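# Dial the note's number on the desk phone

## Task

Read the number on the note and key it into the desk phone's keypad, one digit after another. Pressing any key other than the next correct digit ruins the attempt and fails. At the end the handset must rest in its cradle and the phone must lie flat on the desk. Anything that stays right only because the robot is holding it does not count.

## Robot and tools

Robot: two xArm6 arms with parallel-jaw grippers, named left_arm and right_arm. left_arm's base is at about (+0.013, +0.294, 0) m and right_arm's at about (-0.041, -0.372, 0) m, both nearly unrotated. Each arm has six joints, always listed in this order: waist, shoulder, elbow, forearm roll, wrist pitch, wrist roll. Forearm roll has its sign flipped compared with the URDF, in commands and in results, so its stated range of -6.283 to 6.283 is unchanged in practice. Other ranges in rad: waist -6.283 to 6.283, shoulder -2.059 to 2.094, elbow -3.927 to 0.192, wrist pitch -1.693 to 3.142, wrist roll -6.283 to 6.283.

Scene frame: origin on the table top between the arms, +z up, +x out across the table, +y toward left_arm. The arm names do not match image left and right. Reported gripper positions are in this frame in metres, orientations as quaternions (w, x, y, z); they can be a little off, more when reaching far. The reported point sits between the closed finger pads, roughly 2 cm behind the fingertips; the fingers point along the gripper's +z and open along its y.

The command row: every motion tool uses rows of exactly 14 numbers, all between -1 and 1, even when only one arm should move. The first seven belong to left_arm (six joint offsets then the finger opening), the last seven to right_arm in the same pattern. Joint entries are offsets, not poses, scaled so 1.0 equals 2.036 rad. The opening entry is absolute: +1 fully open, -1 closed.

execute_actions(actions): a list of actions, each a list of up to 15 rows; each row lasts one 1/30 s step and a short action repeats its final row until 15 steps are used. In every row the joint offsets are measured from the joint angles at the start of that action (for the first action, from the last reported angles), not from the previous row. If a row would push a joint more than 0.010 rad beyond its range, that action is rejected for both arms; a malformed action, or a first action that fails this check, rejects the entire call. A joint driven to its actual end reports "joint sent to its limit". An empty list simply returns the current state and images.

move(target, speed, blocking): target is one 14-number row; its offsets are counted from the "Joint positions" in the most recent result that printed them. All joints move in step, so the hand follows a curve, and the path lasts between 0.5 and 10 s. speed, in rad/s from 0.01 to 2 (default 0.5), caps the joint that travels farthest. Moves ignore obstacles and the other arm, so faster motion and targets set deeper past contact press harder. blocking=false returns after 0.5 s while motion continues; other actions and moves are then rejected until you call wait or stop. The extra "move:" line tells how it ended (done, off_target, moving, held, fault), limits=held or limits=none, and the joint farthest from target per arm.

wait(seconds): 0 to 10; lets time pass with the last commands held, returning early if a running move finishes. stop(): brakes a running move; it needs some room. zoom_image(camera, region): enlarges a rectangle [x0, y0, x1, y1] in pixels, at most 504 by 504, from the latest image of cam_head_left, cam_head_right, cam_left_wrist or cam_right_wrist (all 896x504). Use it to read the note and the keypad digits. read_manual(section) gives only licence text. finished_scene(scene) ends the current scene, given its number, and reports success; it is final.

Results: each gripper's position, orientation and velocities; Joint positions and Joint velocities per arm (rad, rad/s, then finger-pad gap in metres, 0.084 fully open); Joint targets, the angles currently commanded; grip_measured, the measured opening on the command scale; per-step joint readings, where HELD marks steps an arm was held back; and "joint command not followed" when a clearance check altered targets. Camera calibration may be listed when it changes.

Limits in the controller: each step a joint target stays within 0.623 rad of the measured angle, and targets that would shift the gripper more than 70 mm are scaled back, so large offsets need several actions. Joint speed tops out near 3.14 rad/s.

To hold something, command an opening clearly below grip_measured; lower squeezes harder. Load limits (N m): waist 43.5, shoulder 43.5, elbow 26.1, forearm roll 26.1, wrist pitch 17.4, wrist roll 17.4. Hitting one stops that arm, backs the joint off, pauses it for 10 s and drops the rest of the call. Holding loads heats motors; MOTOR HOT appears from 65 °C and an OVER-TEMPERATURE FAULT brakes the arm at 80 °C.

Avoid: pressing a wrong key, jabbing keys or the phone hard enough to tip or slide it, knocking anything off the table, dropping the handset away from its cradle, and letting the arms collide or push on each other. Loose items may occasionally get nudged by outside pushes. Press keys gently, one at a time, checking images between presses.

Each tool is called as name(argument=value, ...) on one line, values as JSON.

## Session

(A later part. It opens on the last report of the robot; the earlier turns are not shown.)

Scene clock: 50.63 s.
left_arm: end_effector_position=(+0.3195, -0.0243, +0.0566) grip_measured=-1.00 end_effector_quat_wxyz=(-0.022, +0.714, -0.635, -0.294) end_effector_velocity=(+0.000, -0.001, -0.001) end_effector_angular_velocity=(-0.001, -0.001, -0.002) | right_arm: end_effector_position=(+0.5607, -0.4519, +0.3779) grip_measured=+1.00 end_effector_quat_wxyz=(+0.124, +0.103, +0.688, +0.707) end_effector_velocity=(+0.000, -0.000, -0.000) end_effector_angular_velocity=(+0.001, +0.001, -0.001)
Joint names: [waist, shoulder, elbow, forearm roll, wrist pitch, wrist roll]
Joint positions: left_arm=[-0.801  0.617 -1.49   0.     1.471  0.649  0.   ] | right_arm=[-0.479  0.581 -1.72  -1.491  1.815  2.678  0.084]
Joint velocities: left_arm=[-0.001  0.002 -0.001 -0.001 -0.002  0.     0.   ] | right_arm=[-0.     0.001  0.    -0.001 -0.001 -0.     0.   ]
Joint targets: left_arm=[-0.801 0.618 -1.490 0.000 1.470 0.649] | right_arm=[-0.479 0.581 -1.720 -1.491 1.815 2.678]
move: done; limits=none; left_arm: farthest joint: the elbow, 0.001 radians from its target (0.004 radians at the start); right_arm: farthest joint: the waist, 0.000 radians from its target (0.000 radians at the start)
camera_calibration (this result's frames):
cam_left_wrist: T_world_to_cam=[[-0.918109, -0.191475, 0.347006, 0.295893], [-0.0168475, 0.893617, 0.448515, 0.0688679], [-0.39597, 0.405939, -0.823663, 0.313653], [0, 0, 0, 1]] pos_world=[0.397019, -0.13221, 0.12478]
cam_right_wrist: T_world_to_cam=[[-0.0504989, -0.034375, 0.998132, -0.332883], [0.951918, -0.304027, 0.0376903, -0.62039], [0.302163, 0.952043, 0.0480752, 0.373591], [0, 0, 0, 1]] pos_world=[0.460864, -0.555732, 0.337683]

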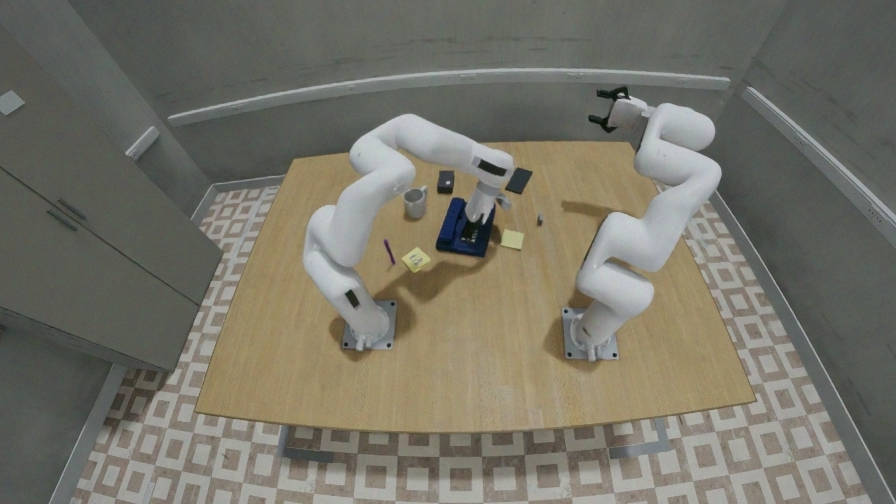

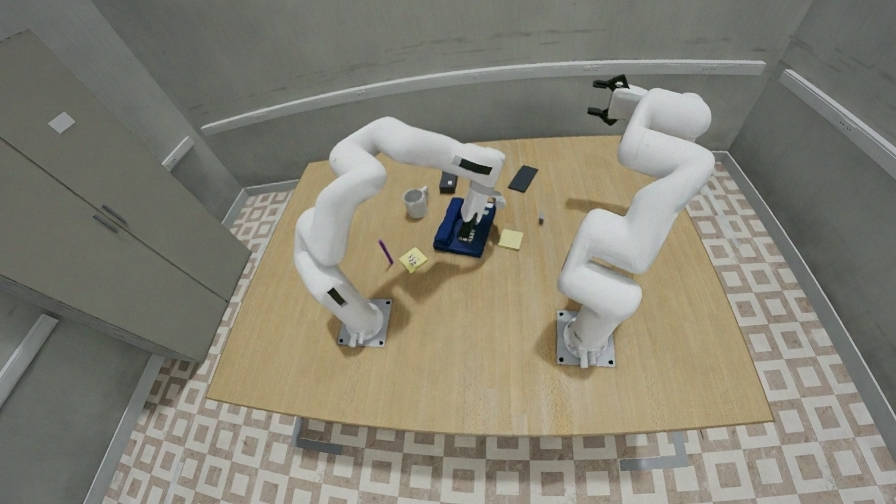

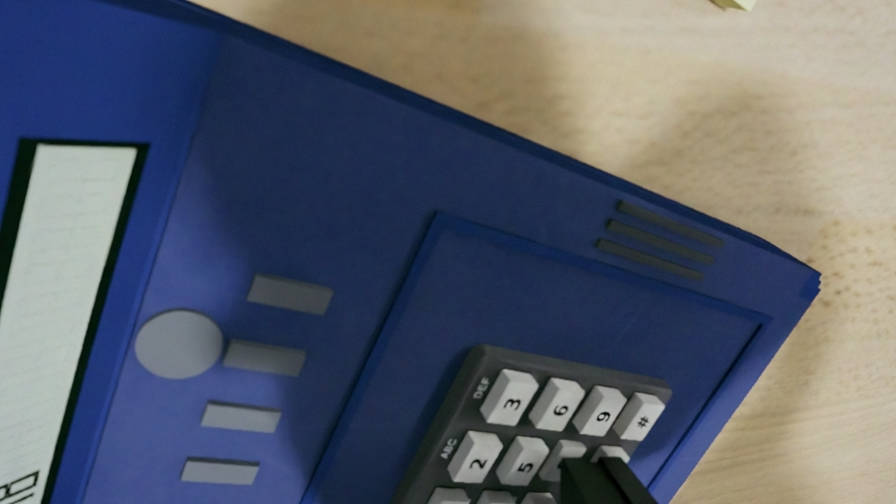

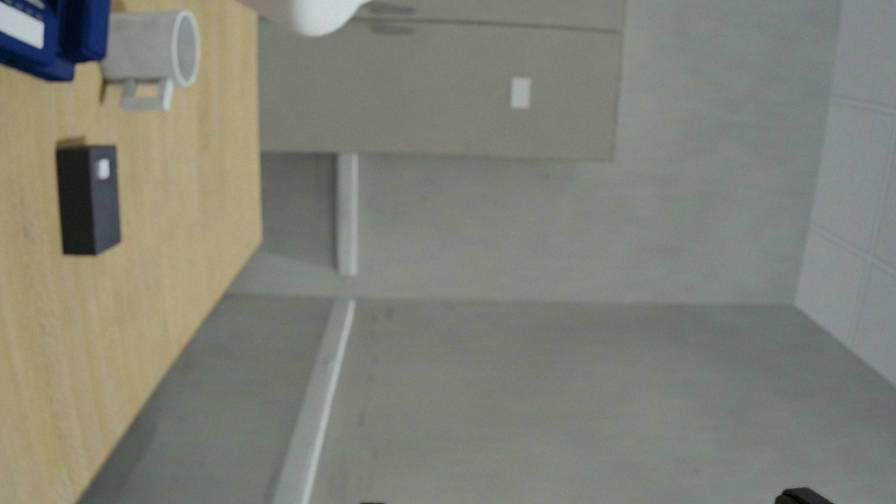

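move(target=[0,-0.0061,-0.0019,0,0.008,0,-1,0,0,0,0,0,0,1], speed=0.05)

move(target=[-0.0085,0.0343,-0.0577,0,0.0234,0,-1,0,0,0,0,0,0,1], speed=0.15)

Scene clock: 54.30 s.
left_arm: end_effector_position=(+0.3195, -0.0243, +0.0642) grip_measured=-1.00 end_effector_quat_wxyz=(-0.022, +0.714, -0.635, -0.294) end_effector_velocity=(-0.001, +0.001, +0.000) end_effector_angular_velocity=(+0.001, +0.002, +0.001) | right_arm: end_effector_position=(+0.5607, -0.4519, +0.3779) grip_measured=+1.00 end_effector_quat_wxyz=(+0.124, +0.103, +0.688, +0.707) end_effector_velocity=(-0.000, +0.000, +0.000) end_effector_angular_velocity=(-0.000, -0.001, +0.000)
Joint names: [waist, shoulder, elbow, forearm roll, wrist pitch, wrist roll]
Joint positions: left_arm=[-0.801  0.605 -1.494  0.     1.487  0.649  0.   ] | right_arm=[-0.479  0.581 -1.72  -1.491  1.815  2.678  0.084]
Joint velocities: left_arm=[ 0.    -0.001  0.001  0.001  0.002  0.     0.   ] | right_arm=[-0.    -0.001  0.    -0.     0.    -0.     0.   ]
Joint targets: left_arm=[-0.801 0.605 -1.494 0.000 1.487 0.649] | right_arm=[-0.479 0.581 -1.720 -1.491 1.815 2.678]
move: done; limits=none; left_arm: farthest joint: the shoulder, 0.001 radians from its target (0.013 radians at the start); right_arm: farthest joint: the waist, 0.000 radians from its target (0.000 radians at the start)
camera_calibration (this result's frames):
cam_left_wrist: T_world_to_cam=[[-0.918069, -0.191516, 0.347089, 0.29327], [-0.0167944, 0.893562, 0.448625, 0.0654729], [-0.396065, 0.40604, -0.823568, 0.319889], [0, 0, 0, 1]] pos_world=[0.397039, -0.132226, 0.132287]
cam_right_wrist: T_world_to_cam=[[-0.050499, -0.0343751, 0.998132, -0.332883], [0.951918, -0.304027, 0.0376903, -0.62039], [0.302163, 0.952043, 0.0480753, 0.373591], [0, 0, 0, 1]] pos_world=[0.460864, -0.555732, 0.337683]

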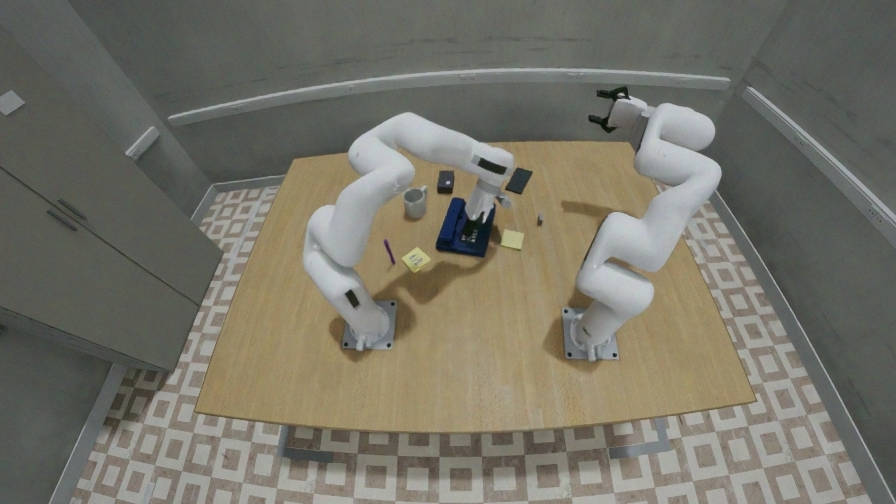

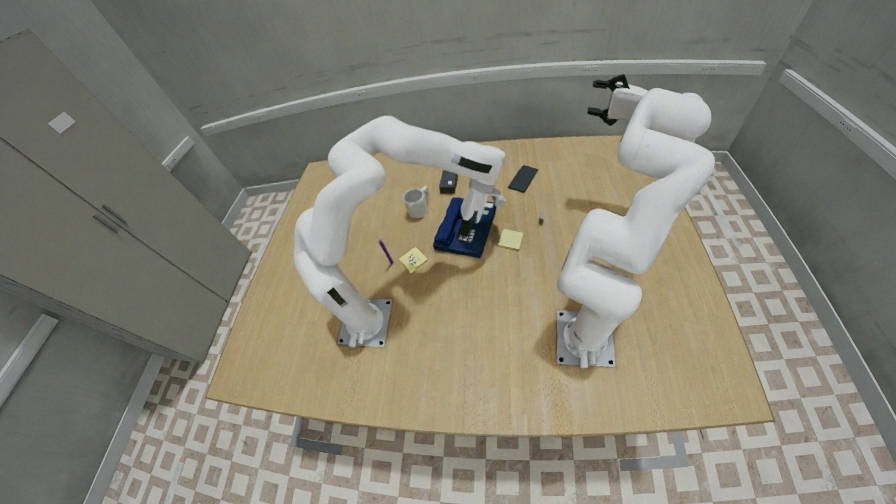

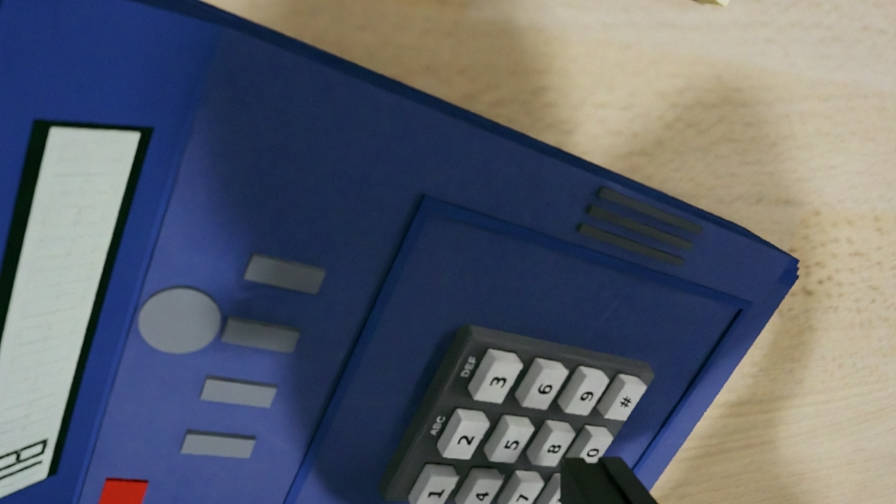

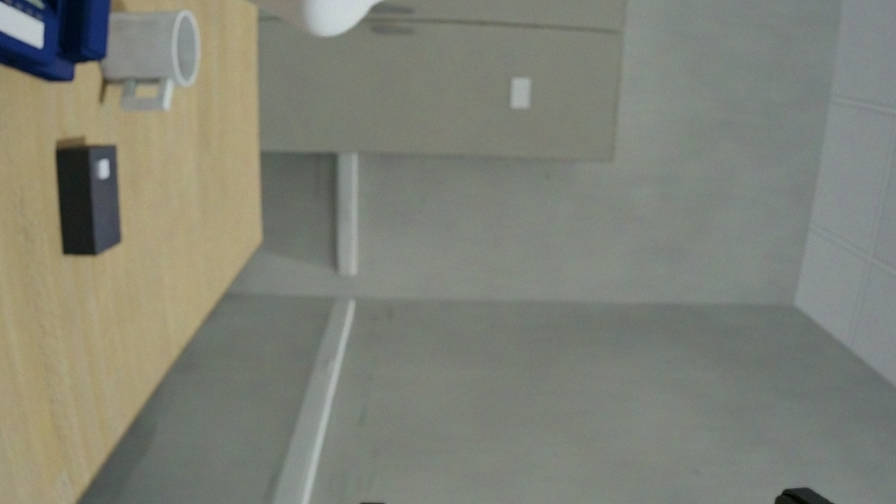

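Scene clock: 55.57 s.
left_arm: end_effector_position=(+0.3281, -0.0447, +0.0645) grip_measured=-1.00 end_effector_quat_wxyz=(-0.025, +0.709, -0.641, -0.294) end_effector_velocity=(+0.000, -0.001, +0.000) end_effector_angular_velocity=(-0.000, -0.001, +0.000) | right_arm: end_effector_position=(+0.5607, -0.4519, +0.3779) grip_measured=+1.00 end_effector_quat_wxyz=(+0.124, +0.103, +0.688, +0.707) end_effector_velocity=(-0.000, +0.000, +0.001) end_effector_angular_velocity=(-0.001, -0.001, +0.000)
Joint names: [waist, shoulder, elbow, forearm roll, wrist pitch, wrist roll]
Joint positions: left_arm=[-0.818  0.675 -1.611  0.     1.534  0.649  0.   ] | right_arm=[-0.479  0.581 -1.72  -1.491  1.815  2.678  0.084]
Joint velocities: left_arm=[-0.001  0.001 -0.003  0.     0.    -0.001  0.   ] | right_arm=[-0.    -0.002  0.     0.     0.     0.     0.   ]
Joint targets: left_arm=[-0.818 0.675 -1.611 0.000 1.534 0.649] | right_arm=[-0.479 0.581 -1.720 -1.491 1.815 2.678]
move: done; limits=none; left_arm: farthest joint: the waist, 0.000 radians from its target (0.017 radians at the start); right_arm: farthest joint: the waist, 0.000 radians from its target (0.000 radians at the start)
camera_calibration (this result's frames):
cam_left_wrist: T_world_to_cam=[[-0.921234, -0.175651, 0.347094, 0.298894], [-0.0013779, 0.893721, 0.448621, 0.0786417], [-0.389006, 0.412807, -0.823568, 0.329828], [0, 0, 0, 1]] pos_world=[0.403764, -0.153938, 0.132612]
cam_right_wrist: T_world_to_cam=[[-0.0504987, -0.0343753, 0.998132, -0.332883], [0.951918, -0.304027, 0.03769, -0.620389], [0.302163, 0.952043, 0.0480754, 0.37359], [0, 0, 0, 1]] pos_world=[0.460864, -0.555732, 0.337683]

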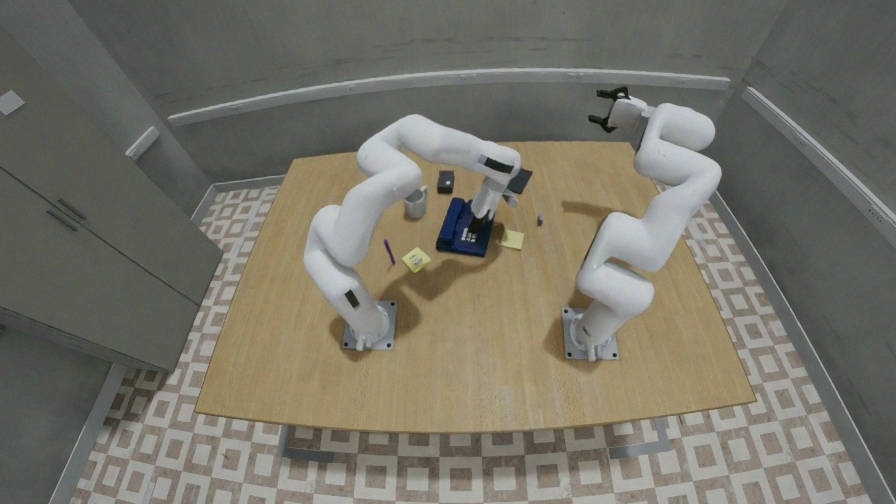

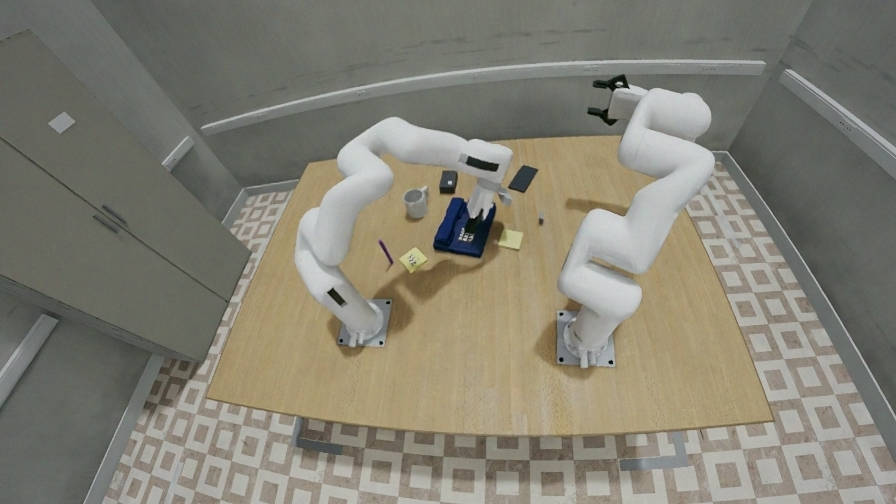

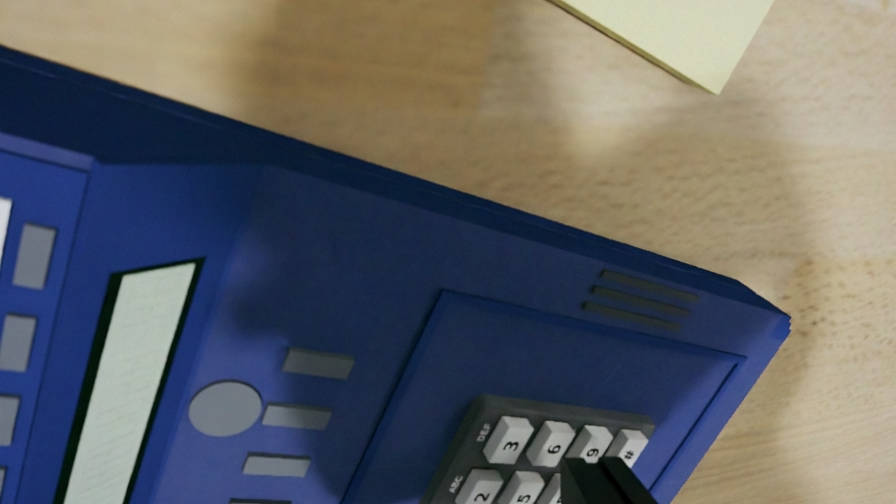

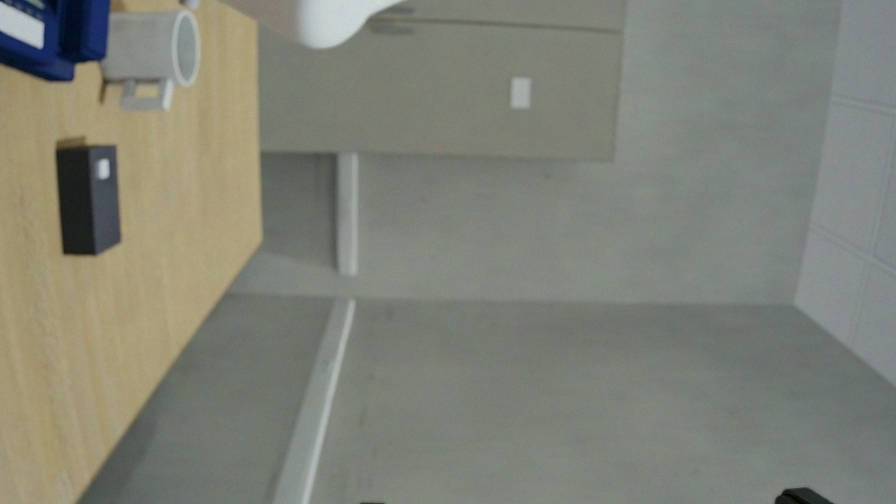

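Good. Press 8.1 mm.

move(target=[0,0.0063,0.002,0,-0.0083,0,-1,0,0,0,0,0,0,1], speed=0.025)

zoom_image(camera="cam_left_wrist", region=[440,354,720,504])

move(target=[0,-0.0038,-0.0012,0,0.005,0,-1,0,0,0,0,0,0,1], speed=0.04)

Scene clock: 59.53 s.
left_arm: end_effector_position=(+0.3281, -0.0447, +0.0565) grip_measured=-1.00 end_effector_quat_wxyz=(-0.025, +0.709, -0.641, -0.293) end_effector_velocity=(+0.000, +0.000, -0.001) end_effector_angular_velocity=(-0.000, -0.001, -0.000) | right_arm: end_effector_position=(+0.5607, -0.4519, +0.3779) grip_measured=+1.00 end_effector_quat_wxyz=(+0.124, +0.103, +0.688, +0.707) end_effector_velocity=(-0.000, +0.000, -0.000) end_effector_angular_velocity=(-0.001, -0.000, +0.000)
Joint names: [waist, shoulder, elbow, forearm roll, wrist pitch, wrist roll]
Joint positions: left_arm=[-0.818  0.687 -1.607  0.     1.518  0.649  0.   ] | right_arm=[-0.479  0.581 -1.72  -1.491  1.815  2.678  0.084]
Joint velocities: left_arm=[ 0.001  0.002  0.001 -0.001 -0.003  0.001  0.   ] | right_arm=[-0.    -0.     0.     0.001  0.    -0.     0.   ]
Joint targets: left_arm=[-0.818 0.688 -1.607 0.000 1.517 0.649] | right_arm=[-0.479 0.581 -1.720 -1.491 1.815 2.678]
move: done; limits=none; left_arm: farthest joint: the shoulder, 0.001 radians from its target (0.013 radians at the start); right_arm: farthest joint: the waist, 0.000 radians from its target (0.000 radians at the start)
camera_calibration (this result's frames):
cam_left_wrist: T_world_to_cam=[[-0.921289, -0.175591, 0.346978, 0.301727], [-0.00144963, 0.893799, 0.448465, 0.0823095], [-0.388875, 0.412664, -0.823702, 0.323217], [0, 0, 0, 1]] pos_world=[0.403788, -0.153967, 0.124629]
cam_right_wrist: T_world_to_cam=[[-0.0504991, -0.0343753, 0.998132, -0.332883], [0.951918, -0.304027, 0.0376903, -0.62039], [0.302163, 0.952043, 0.0480755, 0.37359], [0, 0, 0, 1]] pos_world=[0.460864, -0.555732, 0.337683]

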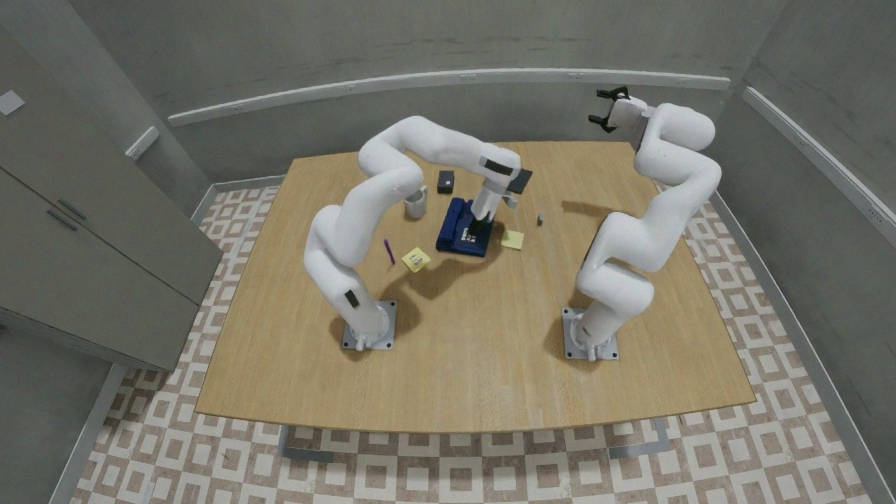

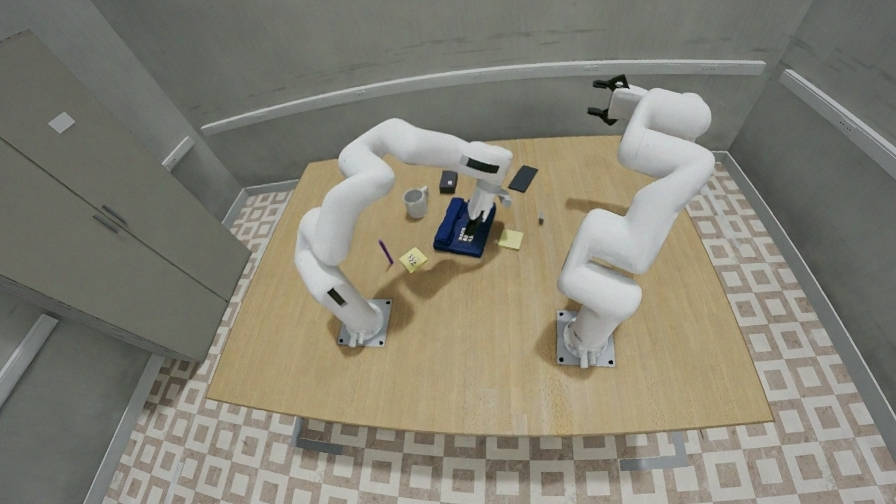

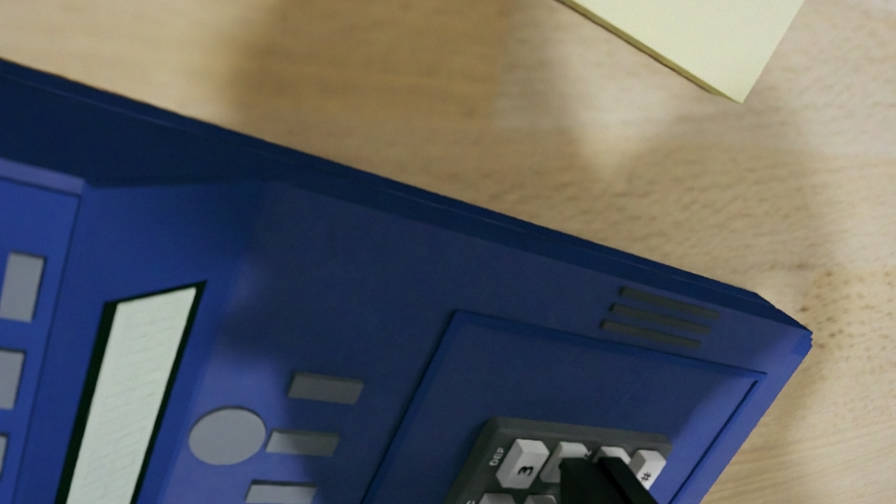

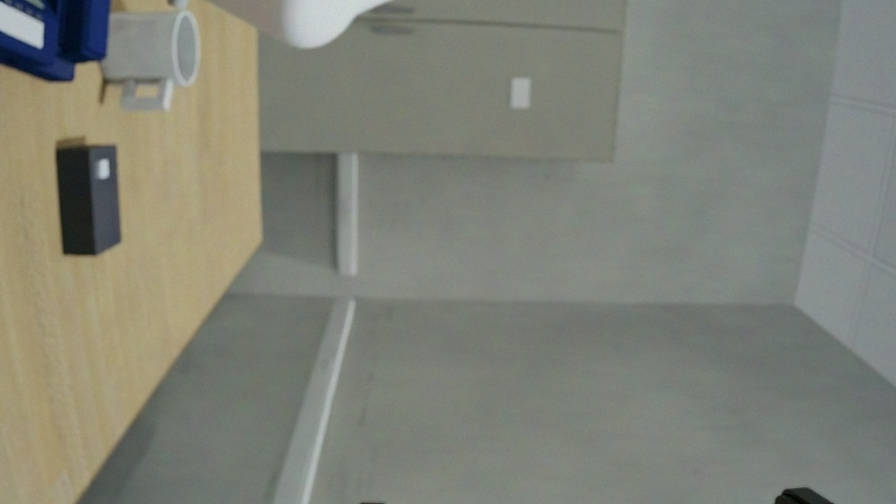

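Region (440, 354, 720, 504) of cam_left_wrist's 896x504 image, scaled by 1.800, with more detail than that image has; it fills the top 270 rows of this view, and the rest is white.

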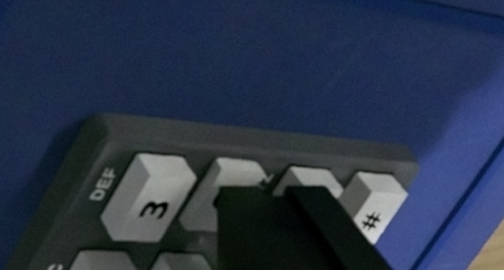

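Scene clock: 60.27 s.
left_arm: end_effector_position=(+0.3281, -0.0447, +0.0613) grip_measured=-1.00 end_effector_quat_wxyz=(-0.025, +0.709, -0.641, -0.293) end_effector_velocity=(-0.001, +0.001, +0.000) end_effector_angular_velocity=(+0.004, +0.002, -0.002) | right_arm: end_effector_position=(+0.5607, -0.4519, +0.3779) grip_measured=+1.00 end_effector_quat_wxyz=(+0.124, +0.103, +0.688, +0.707) end_effector_velocity=(+0.000, +0.000, -0.001) end_effector_angular_velocity=(+0.000, +0.002, +0.001)
Joint names: [waist, shoulder, elbow, forearm roll, wrist pitch, wrist roll]
Joint positions: left_arm=[-0.818  0.68  -1.61   0.     1.528  0.649  0.   ] | right_arm=[-0.479  0.581 -1.72  -1.491  1.815  2.678  0.084]
Joint velocities: left_arm=[-0.    -0.001  0.002 -0.002  0.003  0.001  0.   ] | right_arm=[ 0.     0.001 -0.     0.     0.     0.001  0.   ]
Joint targets: left_arm=[-0.818 0.680 -1.610 0.000 1.528 0.649] | right_arm=[-0.479 0.581 -1.720 -1.491 1.815 2.678]
move: done; limits=none; left_arm: farthest joint: the waist, 0.000 radians from its target (0.000 radians at the start); right_arm: farthest joint: the waist, 0.000 radians from its target (0.000 radians at the start)
camera_calibration (this result's frames):
cam_left_wrist: T_world_to_cam=[[-0.92128, -0.175601, 0.346998, 0.300055], [-0.00143685, 0.893785, 0.448493, 0.0801472], [-0.388898, 0.412689, -0.823679, 0.3272], [0, 0, 0, 1]] pos_world=[0.403798, -0.153976, 0.129443]
cam_right_wrist: T_world_to_cam=[[-0.0504989, -0.0343755, 0.998132, -0.332883], [0.951918, -0.304027, 0.0376901, -0.62039], [0.302163, 0.952043, 0.0480756, 0.37359], [0, 0, 0, 1]] pos_world=[0.460864, -0.555732, 0.337683]

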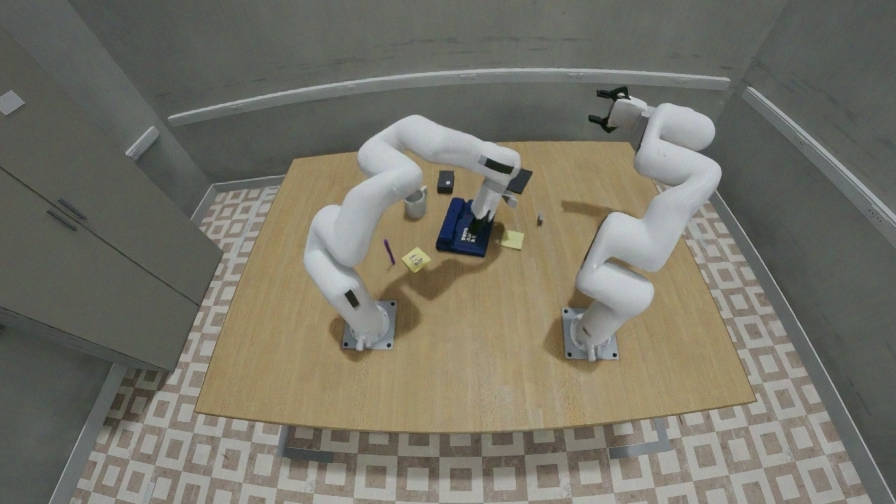

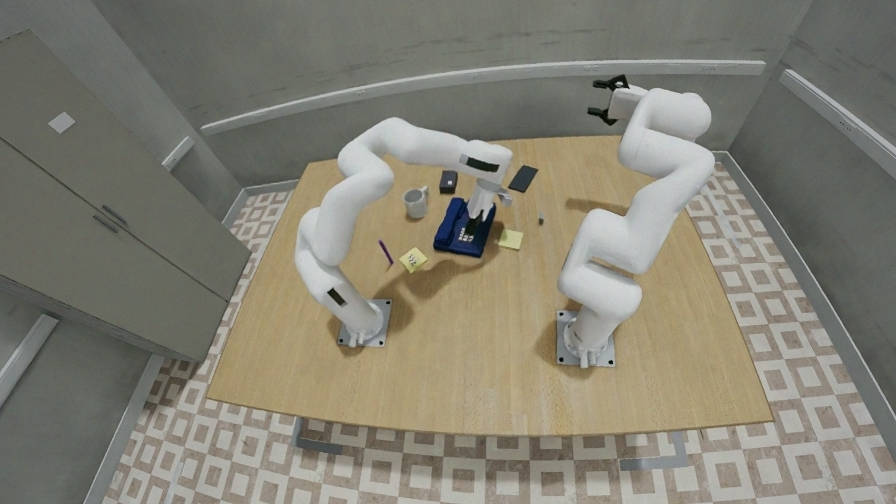

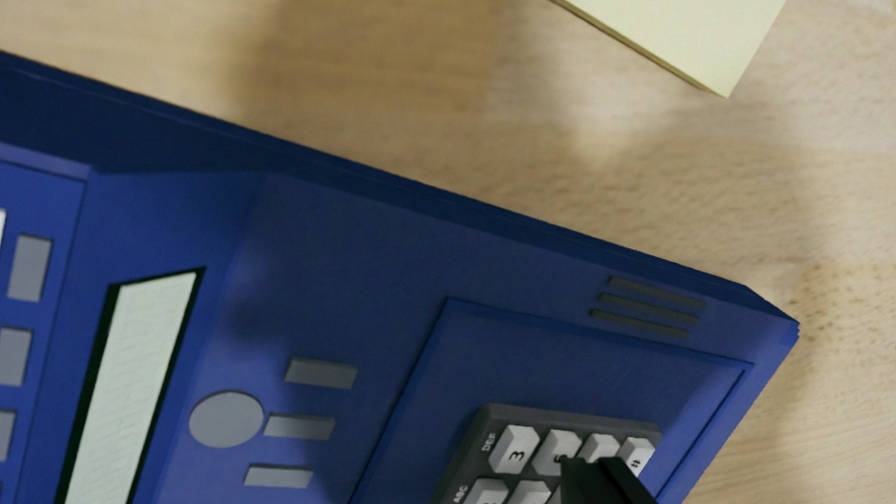

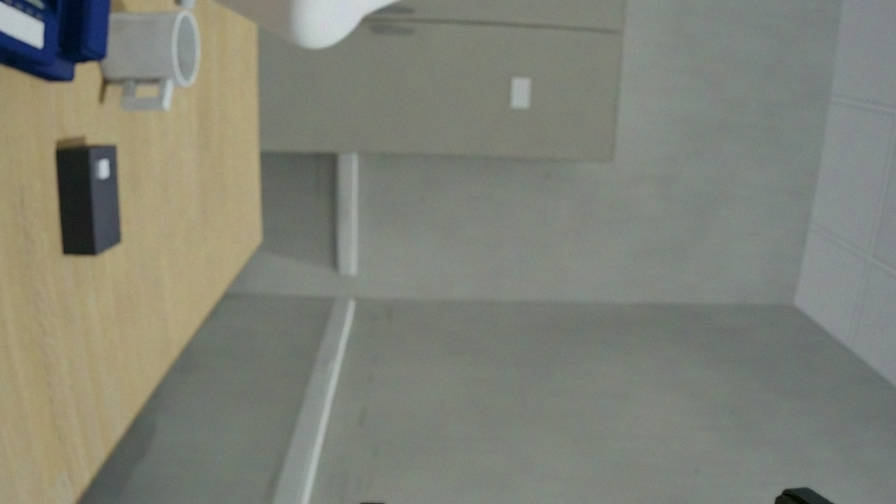

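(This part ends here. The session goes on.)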